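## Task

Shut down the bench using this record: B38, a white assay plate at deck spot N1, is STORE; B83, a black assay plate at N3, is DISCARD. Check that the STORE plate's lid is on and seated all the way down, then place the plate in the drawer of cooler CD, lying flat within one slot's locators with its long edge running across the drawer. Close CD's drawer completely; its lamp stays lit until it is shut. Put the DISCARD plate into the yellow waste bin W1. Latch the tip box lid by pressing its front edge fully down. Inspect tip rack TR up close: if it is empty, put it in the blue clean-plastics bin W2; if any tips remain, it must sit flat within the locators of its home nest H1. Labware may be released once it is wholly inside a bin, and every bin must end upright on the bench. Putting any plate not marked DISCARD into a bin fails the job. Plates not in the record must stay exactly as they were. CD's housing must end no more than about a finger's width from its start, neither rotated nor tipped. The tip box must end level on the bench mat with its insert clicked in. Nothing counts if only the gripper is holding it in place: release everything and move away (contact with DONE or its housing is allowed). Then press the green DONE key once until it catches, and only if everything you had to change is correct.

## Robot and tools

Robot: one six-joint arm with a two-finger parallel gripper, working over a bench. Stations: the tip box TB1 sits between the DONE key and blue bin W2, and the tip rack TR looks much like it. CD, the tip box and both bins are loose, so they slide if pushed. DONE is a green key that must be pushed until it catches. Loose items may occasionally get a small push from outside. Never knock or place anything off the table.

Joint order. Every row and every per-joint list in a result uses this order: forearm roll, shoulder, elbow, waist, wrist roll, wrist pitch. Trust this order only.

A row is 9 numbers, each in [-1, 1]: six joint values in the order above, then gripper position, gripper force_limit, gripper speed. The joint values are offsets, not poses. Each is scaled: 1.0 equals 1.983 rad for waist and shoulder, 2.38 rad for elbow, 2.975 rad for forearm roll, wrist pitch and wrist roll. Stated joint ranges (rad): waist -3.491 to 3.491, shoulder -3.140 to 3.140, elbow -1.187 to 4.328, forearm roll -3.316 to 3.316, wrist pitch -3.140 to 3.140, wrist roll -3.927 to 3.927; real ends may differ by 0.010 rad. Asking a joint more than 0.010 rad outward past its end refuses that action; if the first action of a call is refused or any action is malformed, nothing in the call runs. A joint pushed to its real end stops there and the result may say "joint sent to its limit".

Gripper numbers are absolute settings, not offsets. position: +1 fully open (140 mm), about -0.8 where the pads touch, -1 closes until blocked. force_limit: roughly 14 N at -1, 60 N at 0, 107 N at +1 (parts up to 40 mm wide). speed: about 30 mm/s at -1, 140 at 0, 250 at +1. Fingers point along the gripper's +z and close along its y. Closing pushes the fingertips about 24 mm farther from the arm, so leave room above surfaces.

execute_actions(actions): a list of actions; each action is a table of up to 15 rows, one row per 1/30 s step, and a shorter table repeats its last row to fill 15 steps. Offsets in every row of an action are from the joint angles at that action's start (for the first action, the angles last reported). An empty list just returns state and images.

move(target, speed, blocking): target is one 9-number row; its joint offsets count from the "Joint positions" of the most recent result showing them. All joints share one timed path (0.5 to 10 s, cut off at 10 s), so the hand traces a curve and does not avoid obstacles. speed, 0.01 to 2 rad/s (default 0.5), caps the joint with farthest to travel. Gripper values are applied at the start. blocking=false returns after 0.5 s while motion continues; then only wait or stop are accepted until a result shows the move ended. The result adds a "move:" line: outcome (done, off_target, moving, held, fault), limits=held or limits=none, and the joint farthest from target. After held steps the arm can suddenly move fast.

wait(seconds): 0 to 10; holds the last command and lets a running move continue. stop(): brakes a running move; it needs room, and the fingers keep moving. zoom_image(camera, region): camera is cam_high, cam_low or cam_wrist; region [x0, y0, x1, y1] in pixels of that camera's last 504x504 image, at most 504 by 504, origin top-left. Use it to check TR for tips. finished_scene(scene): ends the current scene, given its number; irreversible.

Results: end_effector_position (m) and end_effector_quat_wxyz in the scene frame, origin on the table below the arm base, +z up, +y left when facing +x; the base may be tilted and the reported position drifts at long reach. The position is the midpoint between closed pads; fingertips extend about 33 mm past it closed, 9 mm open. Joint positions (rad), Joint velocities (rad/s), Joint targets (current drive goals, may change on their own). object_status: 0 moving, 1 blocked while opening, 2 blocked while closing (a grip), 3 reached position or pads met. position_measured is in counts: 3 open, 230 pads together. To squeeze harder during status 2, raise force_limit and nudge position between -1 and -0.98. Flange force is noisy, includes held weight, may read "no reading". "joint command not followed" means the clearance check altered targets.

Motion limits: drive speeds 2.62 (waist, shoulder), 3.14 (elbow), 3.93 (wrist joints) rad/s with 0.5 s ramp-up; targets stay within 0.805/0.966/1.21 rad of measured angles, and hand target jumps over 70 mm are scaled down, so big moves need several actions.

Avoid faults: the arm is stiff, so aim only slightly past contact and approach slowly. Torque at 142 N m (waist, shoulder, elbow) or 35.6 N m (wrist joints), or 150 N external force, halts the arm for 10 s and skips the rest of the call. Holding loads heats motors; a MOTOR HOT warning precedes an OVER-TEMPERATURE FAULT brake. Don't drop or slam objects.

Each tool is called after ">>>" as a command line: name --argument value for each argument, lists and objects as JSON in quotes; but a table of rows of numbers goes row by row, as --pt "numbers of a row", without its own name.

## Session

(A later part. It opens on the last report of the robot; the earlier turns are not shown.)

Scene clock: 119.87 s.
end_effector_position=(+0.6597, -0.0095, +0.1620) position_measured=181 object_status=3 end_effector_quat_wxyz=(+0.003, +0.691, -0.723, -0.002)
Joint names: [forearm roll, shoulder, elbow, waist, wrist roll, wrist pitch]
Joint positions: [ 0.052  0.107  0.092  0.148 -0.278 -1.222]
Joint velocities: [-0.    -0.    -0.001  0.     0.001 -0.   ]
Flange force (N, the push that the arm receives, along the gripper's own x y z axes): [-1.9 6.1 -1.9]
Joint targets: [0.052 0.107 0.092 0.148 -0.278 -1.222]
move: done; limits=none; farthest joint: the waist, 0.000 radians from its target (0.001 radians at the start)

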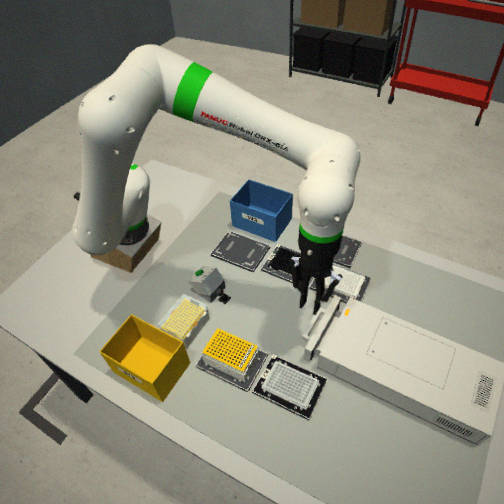

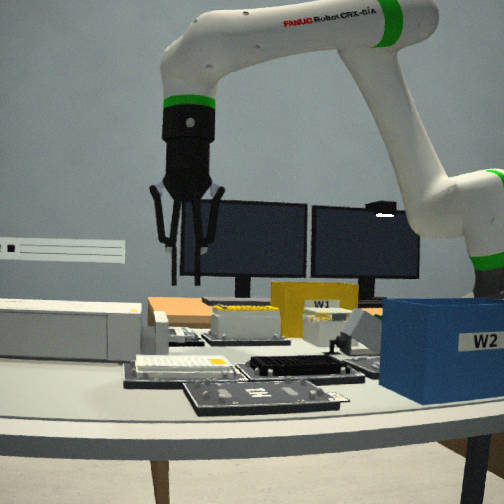

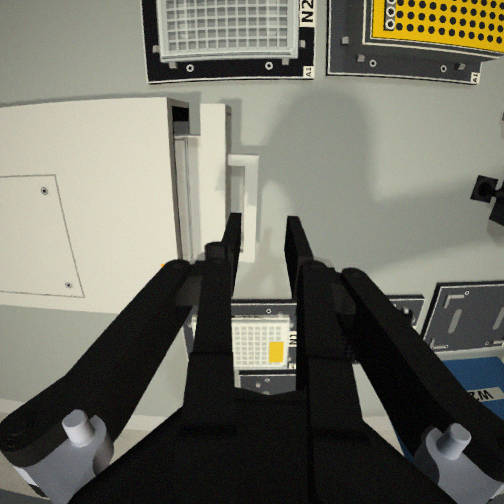

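>>> move --target '[0, 0.034, -0.022, -0.0037, 0, 0.0403, -0.41, -0.4, 0]' --speed 0.3

Scene clock: 127.47 s.
end_effector_position=(+0.6632, -0.0095, +0.1021) position_measured=181 object_status=3 end_effector_quat_wxyz=(+0.003, +0.690, -0.724, -0.002)
Joint names: [forearm roll, shoulder, elbow, waist, wrist roll, wrist pitch]
Joint positions: [ 0.052  0.174  0.04   0.14  -0.278 -1.102]
Joint velocities: [-0.001  0.001 -0.     0.    -0.001  0.002]
Flange force (N, the push that the arm receives, along the gripper's own x y z axes): [-4.5 -0.1 -4.1]
Joint targets: [0.052 0.174 0.040 0.140 -0.278 -1.102]
move: done; limits=none; farthest joint: the waist, 0.000 radians from its target (0.007 radians at the start)

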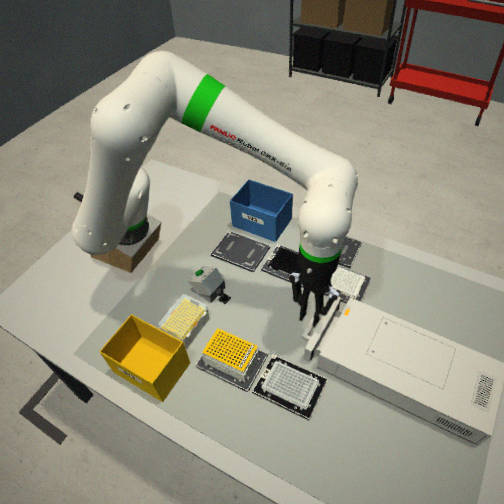

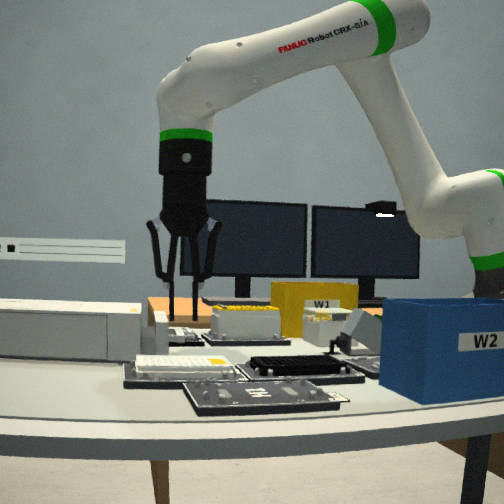

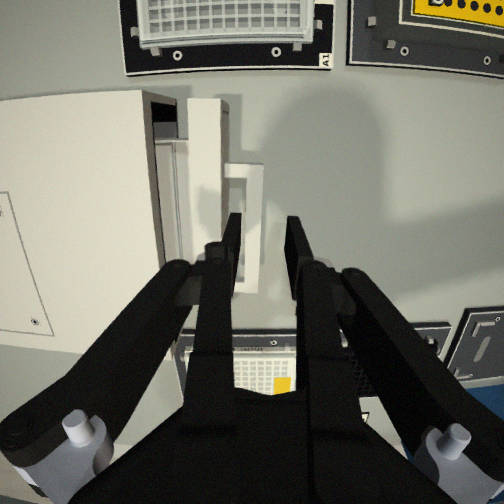

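>>> move --target '[0, 0.0183, -0.0099, -0.0014, 0, 0.0202, -0.41, -0.4, 0]' --speed 0.12

Scene clock: 133.37 s.
end_effector_position=(+0.6636, -0.0092, +0.0720) position_measured=181 object_status=3 end_effector_quat_wxyz=(+0.003, +0.690, -0.724, -0.002)
Joint names: [forearm roll, shoulder, elbow, waist, wrist roll, wrist pitch]
Joint positions: [ 0.052  0.21   0.016  0.138 -0.278 -1.042]
Joint velocities: [-0.     0.001  0.001  0.    -0.001  0.001]
Flange force (N, the push that the arm receives, along the gripper's own x y z axes): [-3.4 5.5 -3.0]
Joint targets: [0.052 0.211 0.016 0.138 -0.278 -1.042]
move: done; limits=none; farthest joint: the waist, 0.000 radians from its target (0.003 radians at the start)

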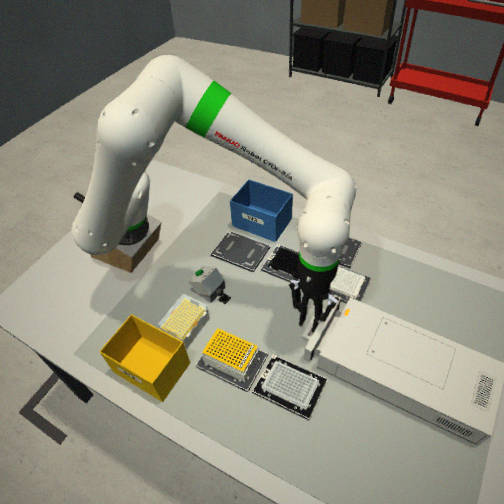

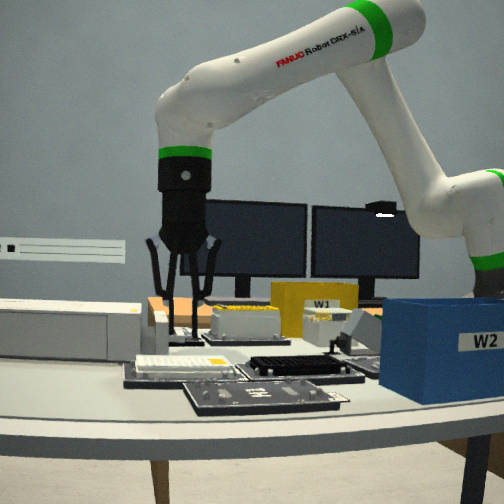

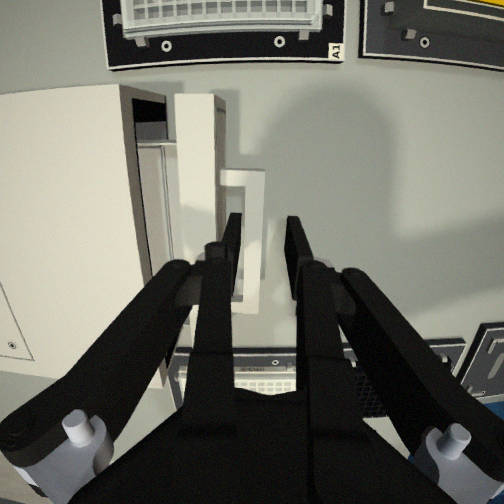

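>>> move --target '[0.0056, -0.0701, -0.0895, 0.0177, -0.0153, 0.0241, -0.41, -0.4, 0]' --speed 0.15

Scene clock: 144.00 s.
end_effector_position=(+0.5997, -0.0063, +0.0725) position_measured=181 object_status=3 end_effector_quat_wxyz=(+0.003, +0.690, -0.724, -0.002)
Joint names: [forearm roll, shoulder, elbow, waist, wrist roll, wrist pitch]
Joint positions: [ 0.069  0.071 -0.197  0.173 -0.324 -0.97 ]
Joint velocities: [-0.002 -0.001 -0.002 -0.    -0.001 -0.001]
Flange force (N, the push that the arm receives, along the gripper's own x y z axes): [-4.1 9.3 -8.0]
Joint targets: [0.069 0.071 -0.197 0.173 -0.324 -0.970]
move: done; limits=none; farthest joint: the shoulder, 0.001 radians from its target (0.140 radians at the start)

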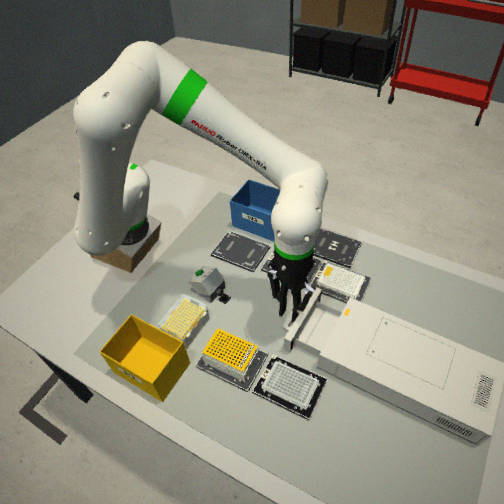

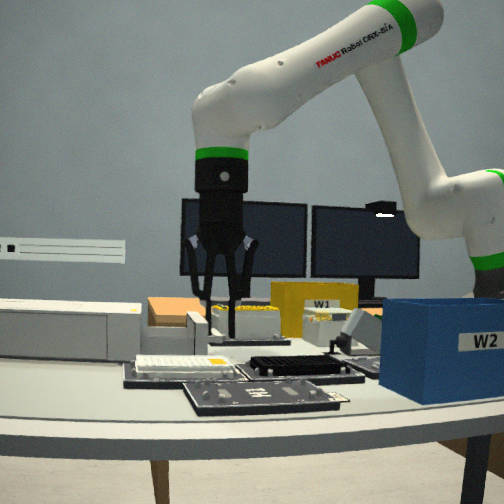

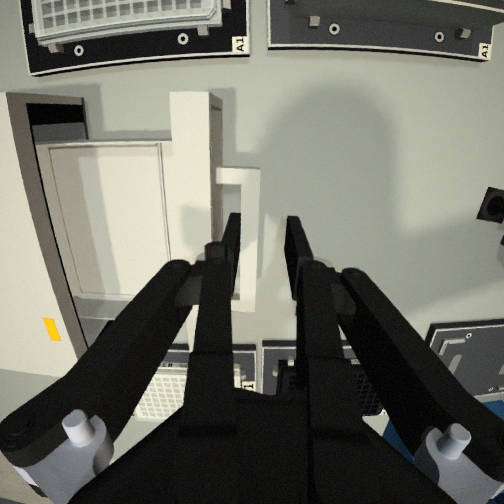

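>>> move --target '[0.0069, -0.0659, -0.0784, 0.0216, -0.0187, 0.0176, -0.41, -0.4, 0]' --speed 0.15

>>> move --target '[0.0087, -0.0694, -0.0744, 0.028, -0.0239, 0.0113, -0.41, -0.4, 0]' --speed 0.13

Scene clock: 157.37 s.
end_effector_position=(+0.5396, -0.0035, +0.0725) position_measured=181 object_status=3 end_effector_quat_wxyz=(+0.003, +0.690, -0.723, -0.002)
Joint names: [forearm roll, shoulder, elbow, waist, wrist roll, wrist pitch]
Joint positions: [ 0.089 -0.059 -0.383  0.215 -0.379 -0.918]
Joint velocities: [ 0.    -0.001 -0.002  0.    -0.     0.   ]
Flange force (N, the push that the arm receives, along the gripper's own x y z axes): [-2.0 1.4 -1.3]
Joint targets: [0.089 -0.059 -0.383 0.216 -0.379 -0.918]
move: done; limits=none; farthest joint: the shoulder, 0.001 radians from its target (0.131 radians at the start)

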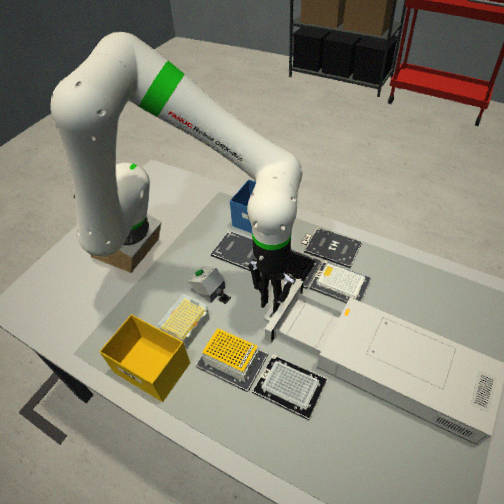

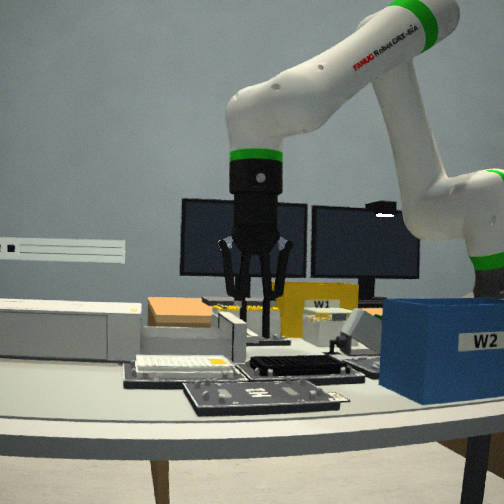

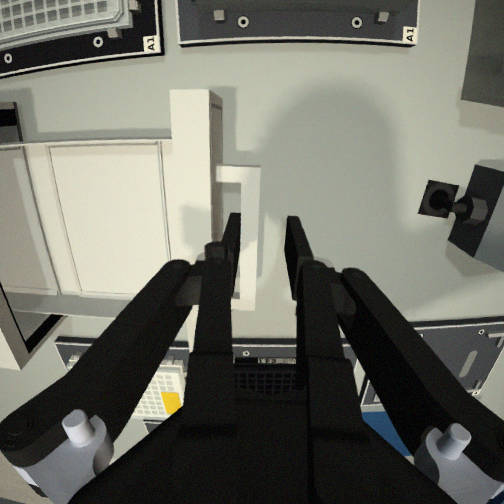

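Scene clock: 159.13 s.
end_effector_position=(+0.4796, -0.0012, +0.0725) position_measured=181 object_status=3 end_effector_quat_wxyz=(+0.003, +0.691, -0.723, -0.002)
Joint names: [forearm roll, shoulder, elbow, waist, wrist roll, wrist pitch]
Joint positions: [ 0.115 -0.197 -0.56   0.271 -0.45  -0.884]
Joint velocities: [-0.001 -0.001 -0.001  0.    -0.001  0.001]
Flange force (N, the push that the arm receives, along the gripper's own x y z axes): [2.3 0.9 -2.2]
Joint targets: [0.115 -0.197 -0.560 0.271 -0.450 -0.884]
move: done; limits=none; farthest joint: the waist, 0.000 radians from its target (0.055 radians at the start)

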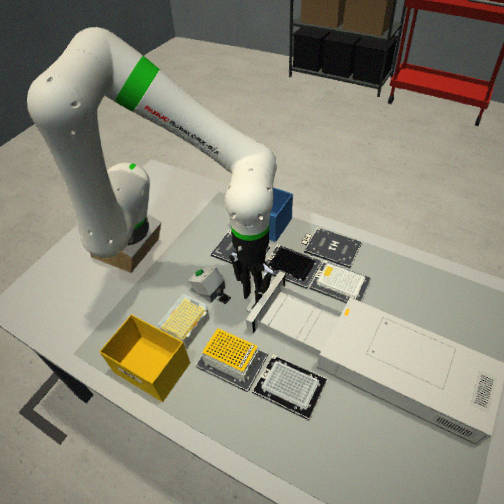

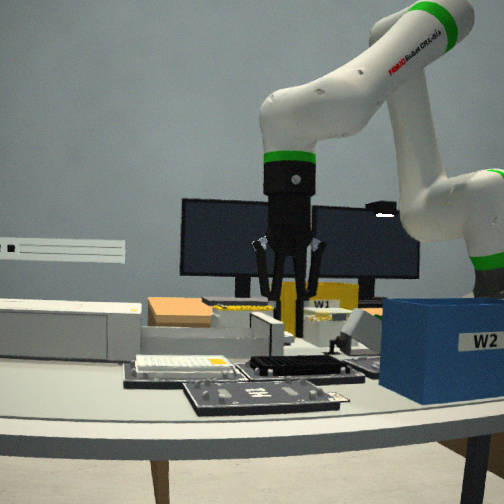

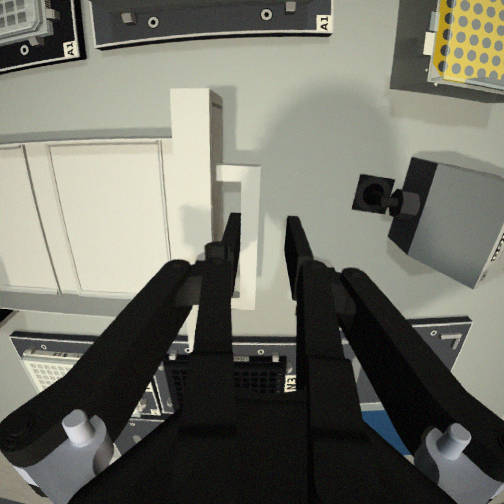

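>>> move --target '[-0.002, -0.0562, 0.0321, 0.0106, 0, -0.0635, -0.41, -0.4, 0]' --speed 0.4

>>> move --target '[0.0217, 0.2741, 0.281, 0.1089, -0.5981, -0.0518, 0.5, -0.4, 0]' --speed 1.0

Scene clock: 175.00 s.
end_effector_position=(+0.4797, -0.0013, +0.1429) position_measured=181 object_status=3 end_effector_quat_wxyz=(+0.003, +0.690, -0.724, -0.002)
Joint names: [forearm roll, shoulder, elbow, waist, wrist roll, wrist pitch]
Joint positions: [ 0.109 -0.308 -0.484  0.292 -0.45  -1.073]
Joint velocities: [-0.001 -0.001  0.001  0.    -0.    -0.002]
Flange force (N, the push that the arm receives, along the gripper's own x y z axes): [1.5 0.3 -5.6]
Joint targets: [0.109 -0.308 -0.484 0.292 -0.450 -1.073]
move: done; limits=none; farthest joint: the waist, 0.000 radians from its target (0.021 radians at the start)

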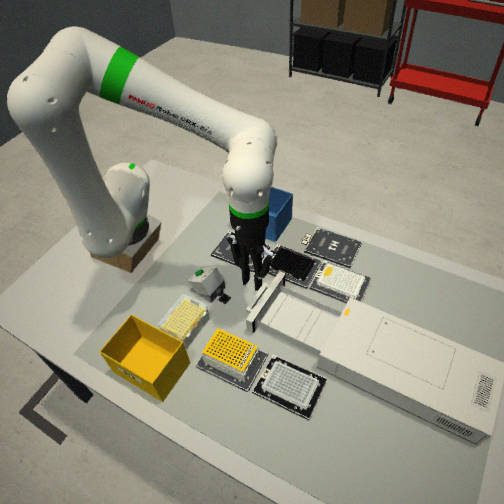

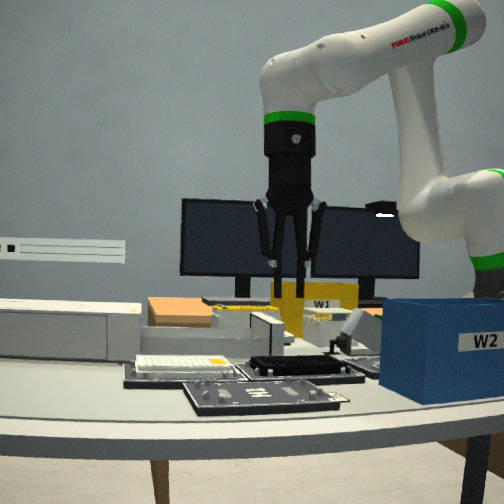

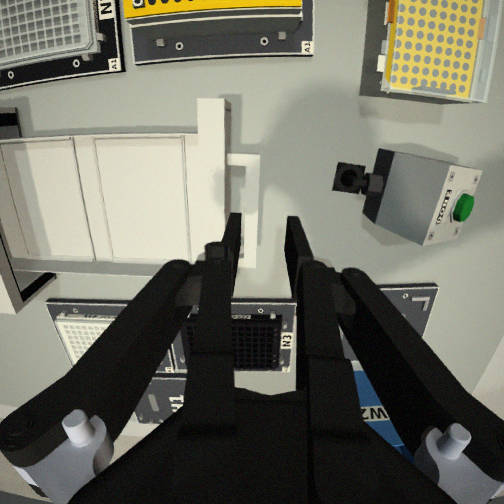

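Scene clock: 177.47 s.
end_effector_position=(+0.6741, +0.1944, +0.1421) position_measured=66 object_status=3 end_effector_quat_wxyz=(-0.003, +0.021, +1.000, -0.001)
Joint names: [forearm roll, shoulder, elbow, waist, wrist roll, wrist pitch]
Joint positions: [ 0.174  0.236  0.185  0.508 -2.23  -1.227]
Joint velocities: [ 0.002  0.     0.001  0.    -0.002 -0.   ]
Flange force (N, the push that the arm receives, along the gripper's own x y z axes): [6.0 0.1 -1.0]
Joint targets: [0.174 0.236 0.185 0.508 -2.230 -1.227]
move: done; limits=none; farthest joint: the waist, 0.000 radians from its target (0.216 radians at the start)

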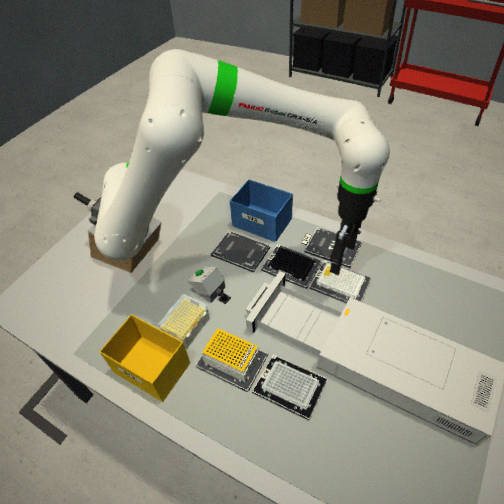

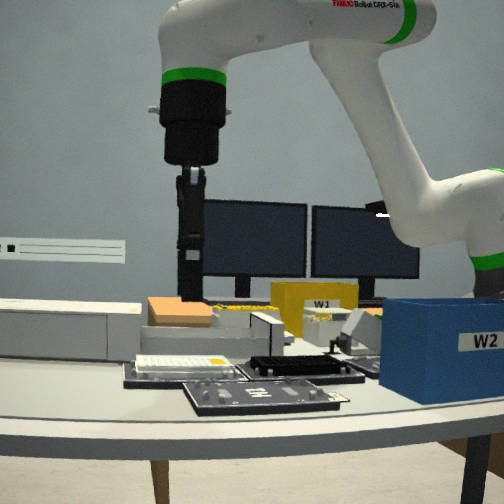

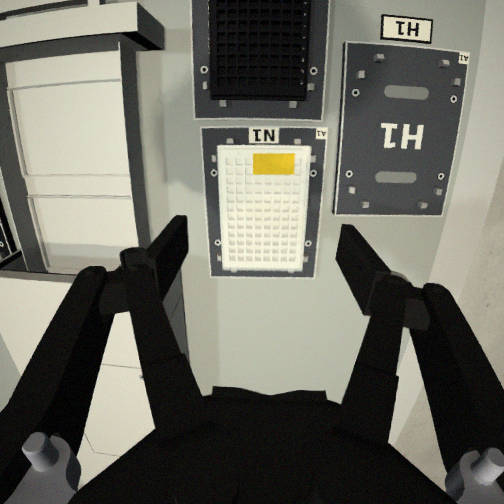

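>>> move --target '[0.0021, 0.0493, -0.0358, -0.0141, -0.002, 0.0622, 0.5, -0.4, 0]' --speed 0.3

>>> move --target '[0, 0, 0, 0, 0, 0, -1, -0.3, -0.3]'

Scene clock: 184.43 s.
end_effector_position=(+0.6740, +0.1944, +0.0478) position_measured=66 object_status=3 end_effector_quat_wxyz=(-0.003, +0.021, +1.000, -0.001)
Joint names: [forearm roll, shoulder, elbow, waist, wrist roll, wrist pitch]
Joint positions: [ 0.18   0.333  0.1    0.48  -2.236 -1.042]
Joint velocities: [ 0.     0.001 -0.004 -0.     0.     0.001]
Flange force (N, the push that the arm receives, along the gripper's own x y z axes): [10.1 -1.3 -8.4]
Joint targets: [0.180 0.333 0.100 0.480 -2.236 -1.042]
move: done; limits=none; farthest joint: the shoulder, 0.001 radians from its target (0.098 radians at the start)

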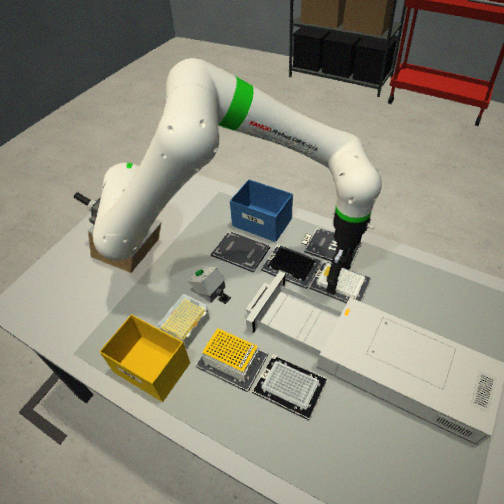

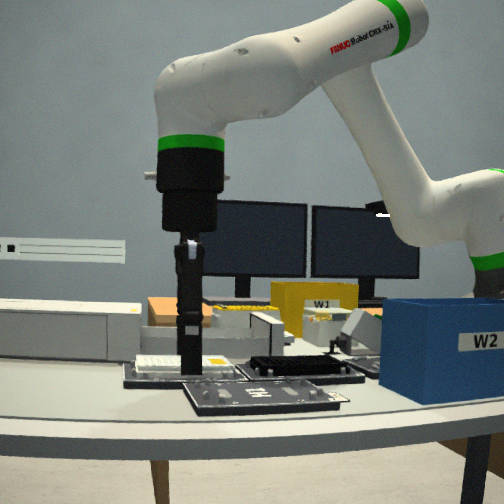

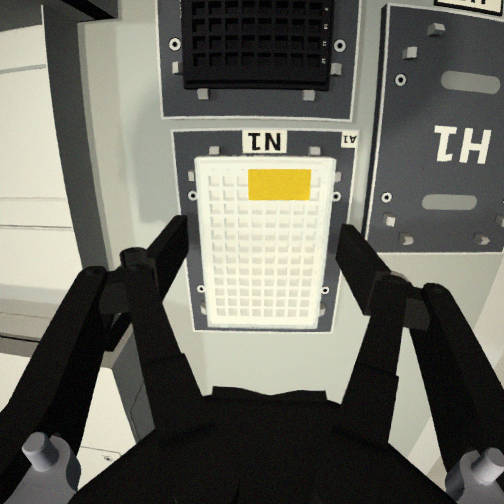

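Scene clock: 184.93 s.
end_effector_position=(+0.6740, +0.1944, +0.0478) position_measured=102 object_status=0 end_effector_quat_wxyz=(-0.003, +0.021, +1.000, -0.001)
Joint names: [forearm roll, shoulder, elbow, waist, wrist roll, wrist pitch]
Joint positions: [ 0.18   0.333  0.1    0.48  -2.236 -1.042]
Joint velocities: [ 0.001  0.    -0.001  0.     0.    -0.001]
Flange force (N, the push that the arm receives, along the gripper's own x y z axes): [2.8 1.7 -28.6]
Joint targets: [0.180 0.333 0.100 0.480 -2.236 -1.042]
move: done; limits=none; farthest joint: the waist, 0.000 radians from its target (0.000 radians at the start)

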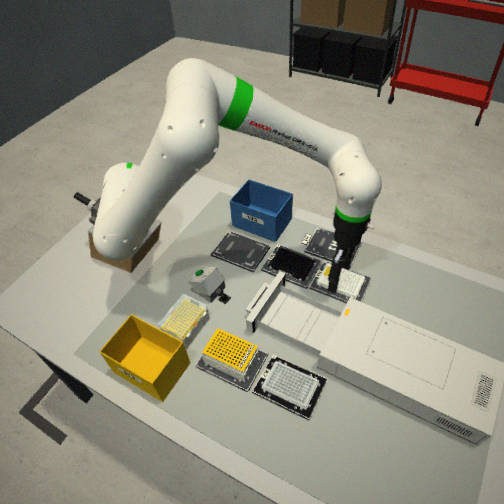

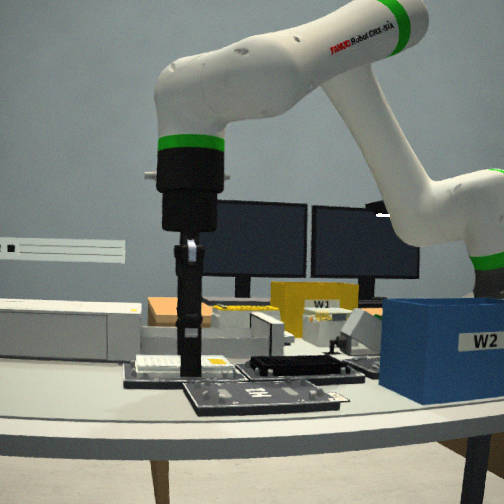

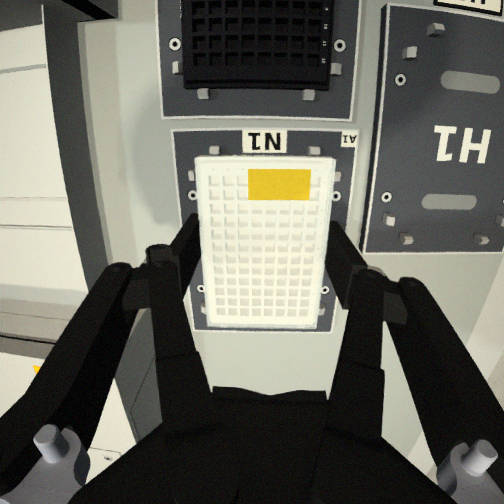

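>>> move --target '[-0.0021, -0.0493, 0.0358, 0.0141, 0.002, -0.0622, -1, -0.3, -0.3]' --speed 0.25

Scene clock: 188.63 s.
end_effector_position=(+0.6742, +0.1944, +0.1421) position_measured=102 object_status=2 end_effector_quat_wxyz=(-0.003, +0.021, +1.000, -0.001)
Joint names: [forearm roll, shoulder, elbow, waist, wrist roll, wrist pitch]
Joint positions: [ 0.174  0.236  0.185  0.508 -2.23  -1.227]
Joint velocities: [ 0.001 -0.001  0.001  0.     0.    -0.001]
Flange force (N, the push that the arm receives, along the gripper's own x y z axes): [3.6 -2.7 -4.3]
Joint targets: [0.174 0.235 0.185 0.508 -2.230 -1.227]
move: done; limits=none; farthest joint: the waist, 0.000 radians from its target (0.028 radians at the start)

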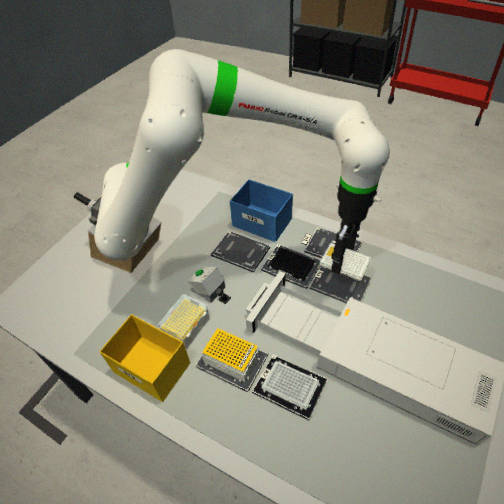

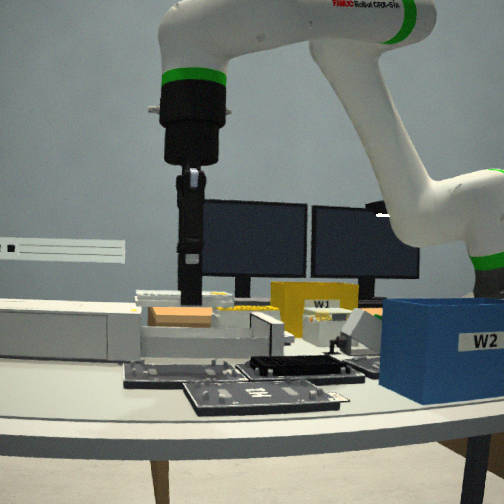

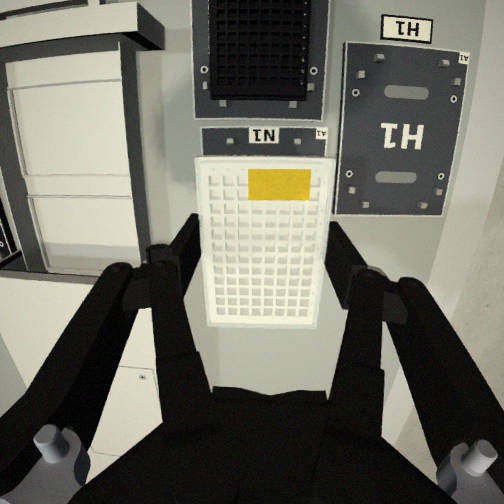

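>>> move --target '[-0.036, -0.1271, -0.1321, -0.1641, 0.6409, 0.0346, -1, -0.3, -0.3]' --speed 0.8

Scene clock: 198.03 s.
end_effector_position=(+0.6002, -0.0062, +0.1432) position_measured=102 object_status=2 end_effector_quat_wxyz=(+0.002, +0.690, -0.724, -0.002)
Joint names: [forearm roll, shoulder, elbow, waist, wrist roll, wrist pitch]
Joint positions: [ 0.067 -0.017 -0.129  0.183 -0.323 -1.124]
Joint velocities: [ 0.    -0.    -0.002 -0.     0.002  0.   ]
Flange force (N, the push that the arm receives, along the gripper's own x y z axes): [1.6 -0.2 -4.9]
Joint targets: [0.067 -0.017 -0.129 0.183 -0.323 -1.124]
move: done; limits=none; farthest joint: the waist, 0.000 radians from its target (0.325 radians at the start)

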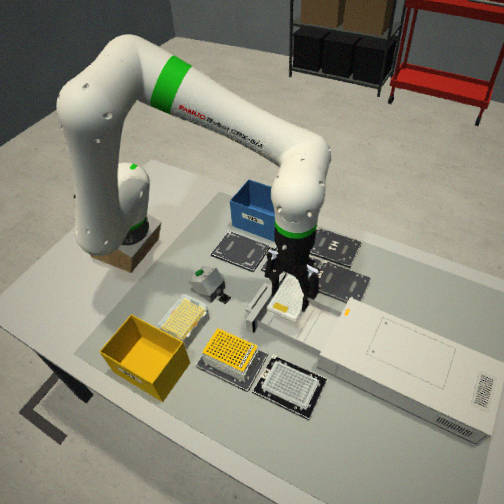

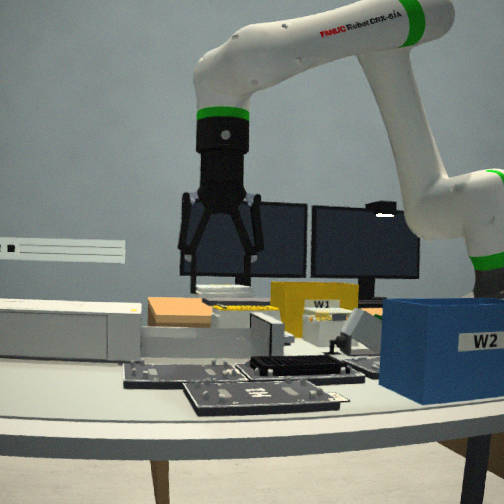

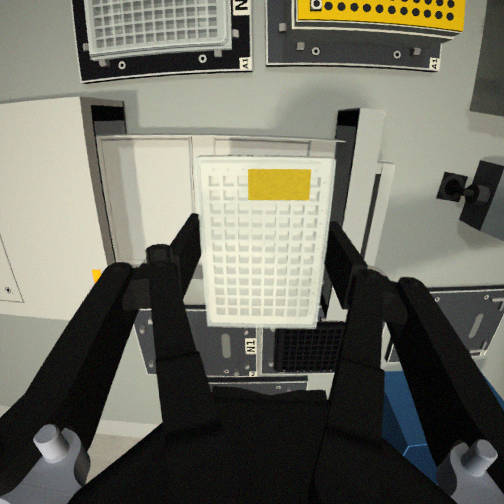

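>>> move --target '[0.0005, 0.0245, -0.0168, -0.0027, 0, 0.0298, -1, -0.3, -0.3]' --speed 0.2

>>> zoom_image --camera "cam_wrist" --region '[130, 90, 400, 350]'

Scene clock: 203.00 s.
end_effector_position=(+0.6009, -0.0060, +0.1030) position_measured=102 object_status=2 end_effector_quat_wxyz=(+0.003, +0.691, -0.723, -0.002)
Joint names: [forearm roll, shoulder, elbow, waist, wrist roll, wrist pitch]
Joint positions: [ 0.068  0.032 -0.169  0.177 -0.323 -1.036]
Joint velocities: [-0.001  0.001 -0.001 -0.    -0.001  0.001]
Flange force (N, the push that the arm receives, along the gripper's own x y z axes): [0.3 -0.1 -4.8]
Joint targets: [0.068 0.032 -0.169 0.177 -0.323 -1.036]
move: done; limits=none; farthest joint: the waist, 0.000 radians from its target (0.005 radians at the start)

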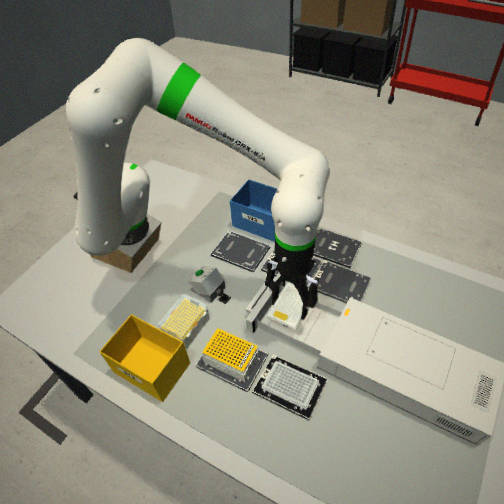

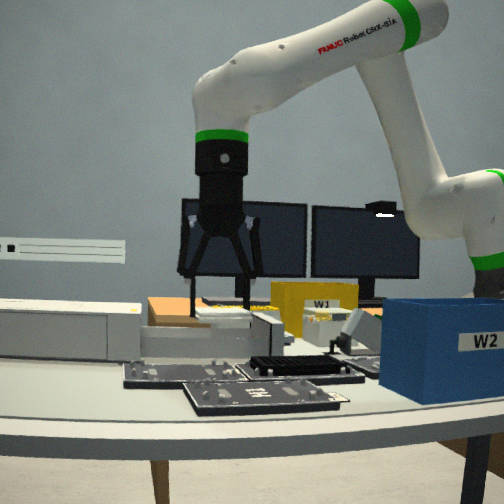

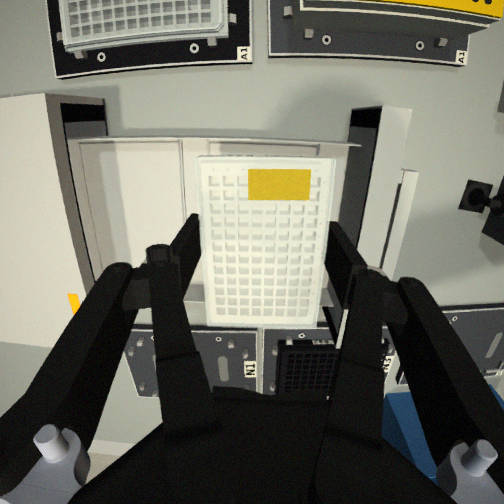

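Region (130, 90, 400, 350) of cam_wrist's 504x504 image, scaled by 1.867, with more detail than that image has; it fills the top 485 rows of this view, and the rest is white.

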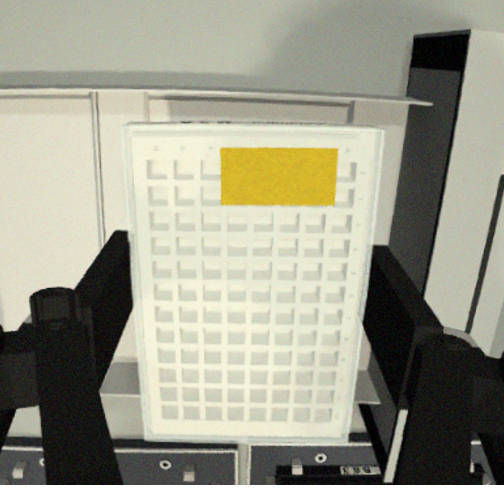

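>>> move --target '[-0.002, 0, 0, -0.0079, 0.006, 0, -1, -0.3, -0.3]' --speed 0.1

>>> zoom_image --camera "cam_wrist" --region '[130, 90, 400, 350]'

Scene clock: 211.23 s.
end_effector_position=(+0.5999, -0.0133, +0.1026) position_measured=102 object_status=2 end_effector_quat_wxyz=(+0.003, +0.691, -0.723, -0.002)
Joint names: [forearm roll, shoulder, elbow, waist, wrist roll, wrist pitch]
Joint positions: [ 0.062  0.032 -0.169  0.162 -0.305 -1.036]
Joint velocities: [ 0.001  0.     0.001 -0.001  0.001  0.   ]
Flange force (N, the push that the arm receives, along the gripper's own x y z axes): [4.9 -0.1 -3.2]
Joint targets: [0.062 0.032 -0.169 0.162 -0.305 -1.036]
move: done; limits=none; farthest joint: the waist, 0.000 radians from its target (0.016 radians at the start)

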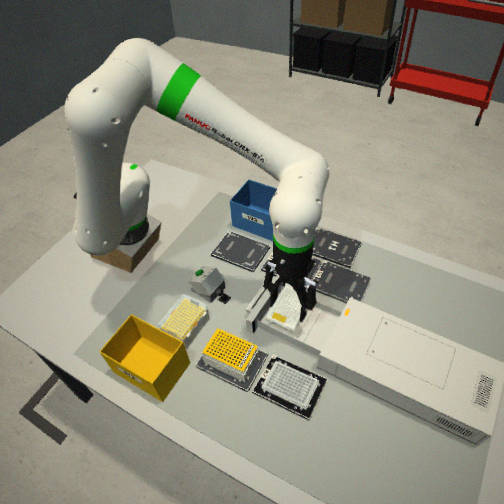

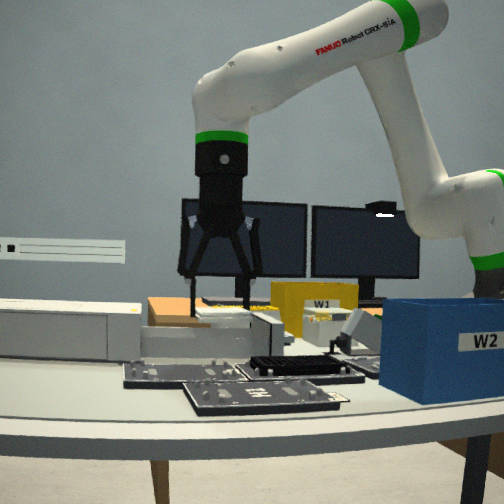

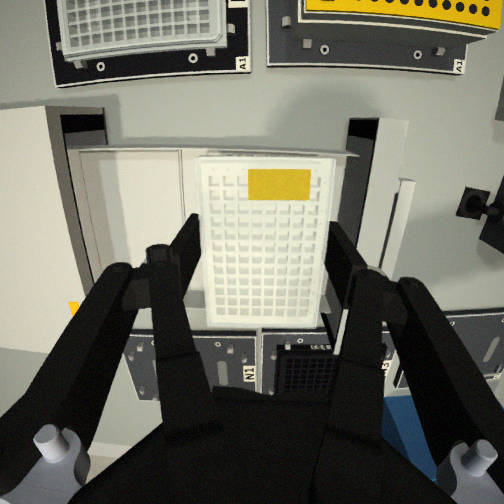

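Region (130, 90, 400, 350) of cam_wrist's 504x504 image, scaled by 1.867, with more detail than that image has; it fills the top 485 rows of this view, and the rest is white.

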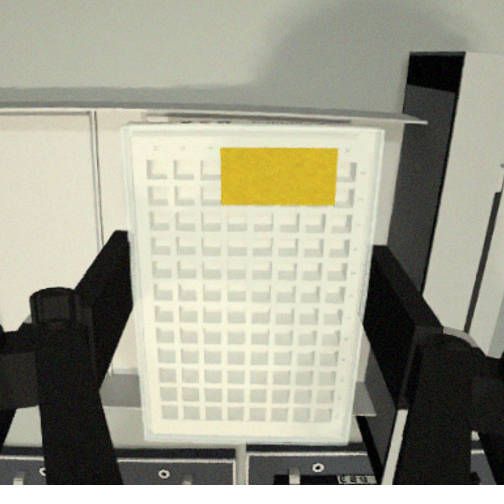

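>>> move --target '[-0.0003, 0.005, -0.0032, -0.0017, 0.0009, 0.0059, -1, -0.3, -0.3]' --speed 0.06

>>> zoom_image --camera "cam_wrist" --region '[130, 90, 400, 350]'

Scene clock: 217.10 s.
end_effector_position=(+0.5995, -0.0143, +0.0946) position_measured=102 object_status=2 end_effector_quat_wxyz=(+0.003, +0.691, -0.723, -0.002)
Joint names: [forearm roll, shoulder, elbow, waist, wrist roll, wrist pitch]
Joint positions: [ 0.061  0.042 -0.177  0.158 -0.303 -1.018]
Joint velocities: [ 0.001  0.001 -0.001 -0.    -0.     0.002]
Flange force (N, the push that the arm receives, along the gripper's own x y z axes): [0.4 5.1 -3.4]
Joint targets: [0.061 0.042 -0.177 0.158 -0.303 -1.018]
move: done; limits=none; farthest joint: the waist, 0.000 radians from its target (0.003 radians at the start)

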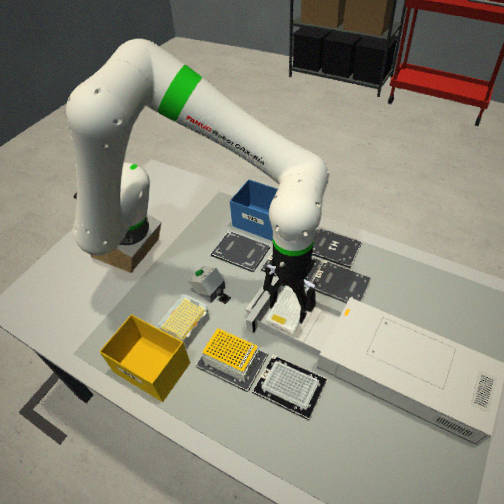

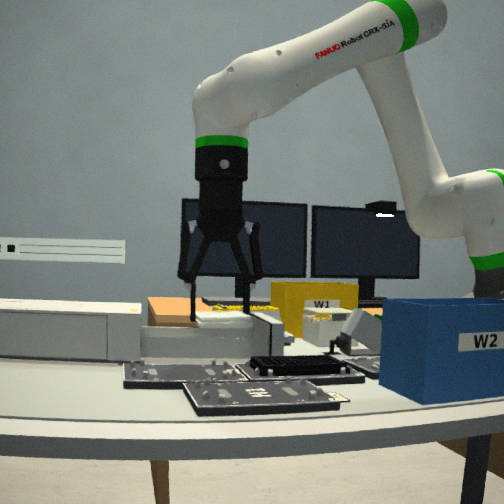

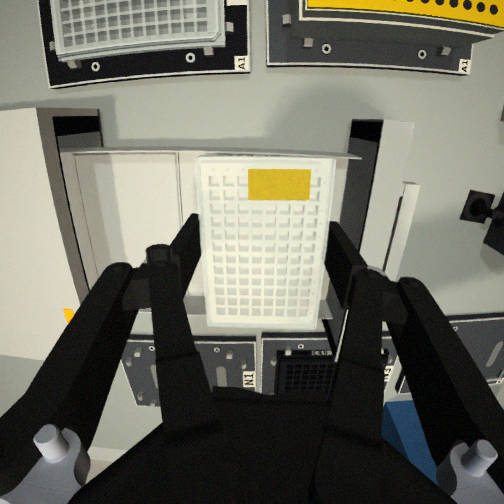

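Region (130, 90, 400, 350) of cam_wrist's 504x504 image, scaled by 1.867, with more detail than that image has; it fills the top 485 rows of this view, and the rest is white.

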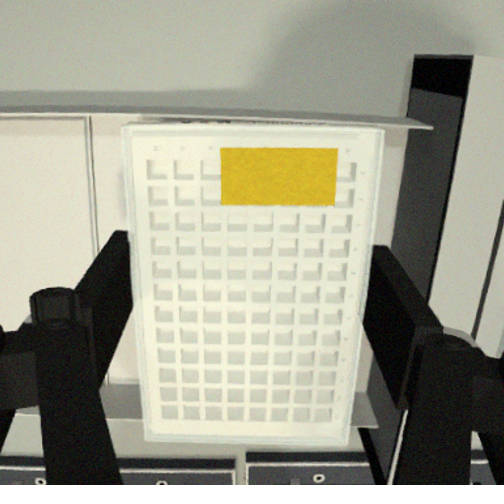

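>>> move --target '[0, 0.0118, -0.0073, -0.0013, -0.005, 0.0139, -1, -0.3, -0.3]' --speed 0.06

>>> zoom_image --camera "cam_wrist" --region '[130, 90, 400, 350]'

Scene clock: 221.87 s.
end_effector_position=(+0.5989, -0.0144, +0.0762) position_measured=102 object_status=2 end_effector_quat_wxyz=(+0.003, +0.685, -0.729, -0.002)
Joint names: [forearm roll, shoulder, elbow, waist, wrist roll, wrist pitch]
Joint positions: [ 0.061  0.065 -0.194  0.156 -0.317 -0.977]
Joint velocities: [ 0.     0.001 -0.001  0.    -0.001  0.002]
Flange force (N, the push that the arm receives, along the gripper's own x y z axes): [-10.9 2.5 -12.3]
Joint targets: [0.061 0.065 -0.194 0.156 -0.317 -0.977]
move: done; limits=none; farthest joint: the waist, 0.000 radians from its target (0.003 radians at the start)

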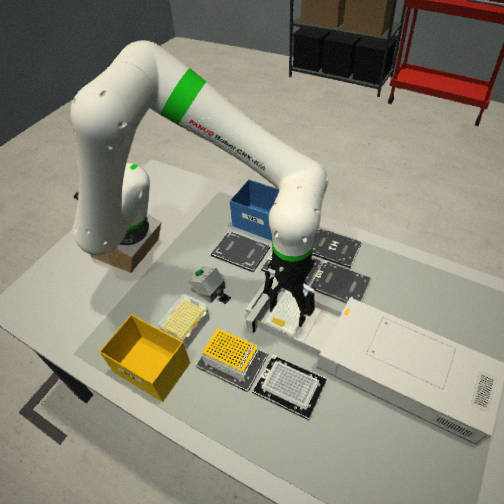

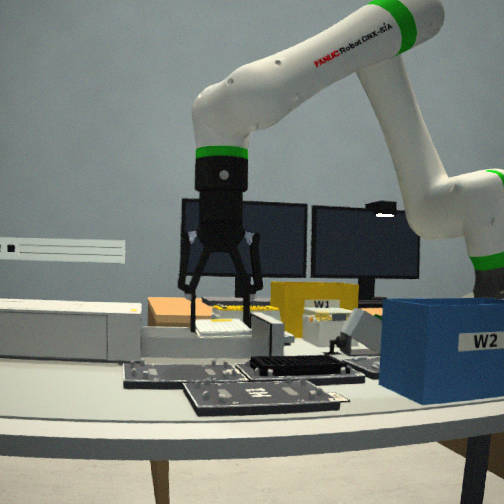

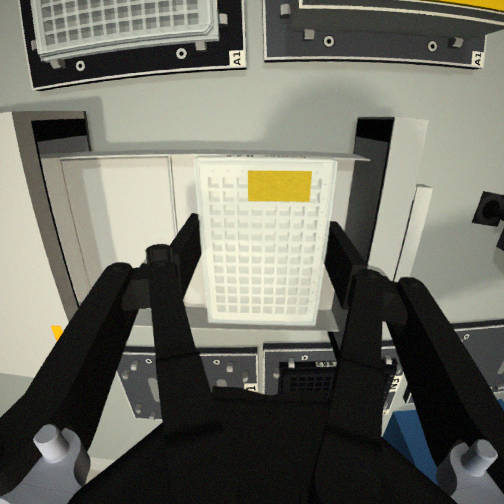

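Region (130, 90, 400, 350) of cam_wrist's 504x504 image, scaled by 1.867, with more detail than that image has; it fills the top 485 rows of this view, and the rest is white.

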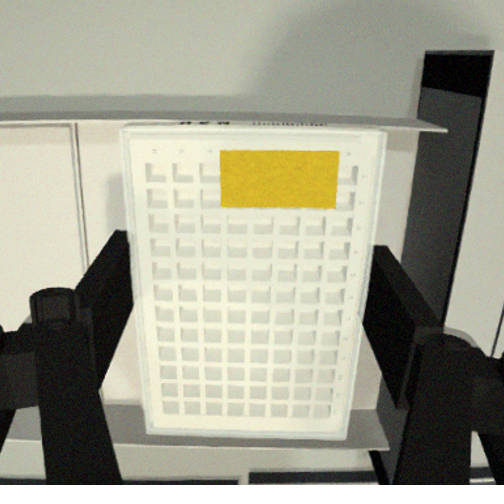

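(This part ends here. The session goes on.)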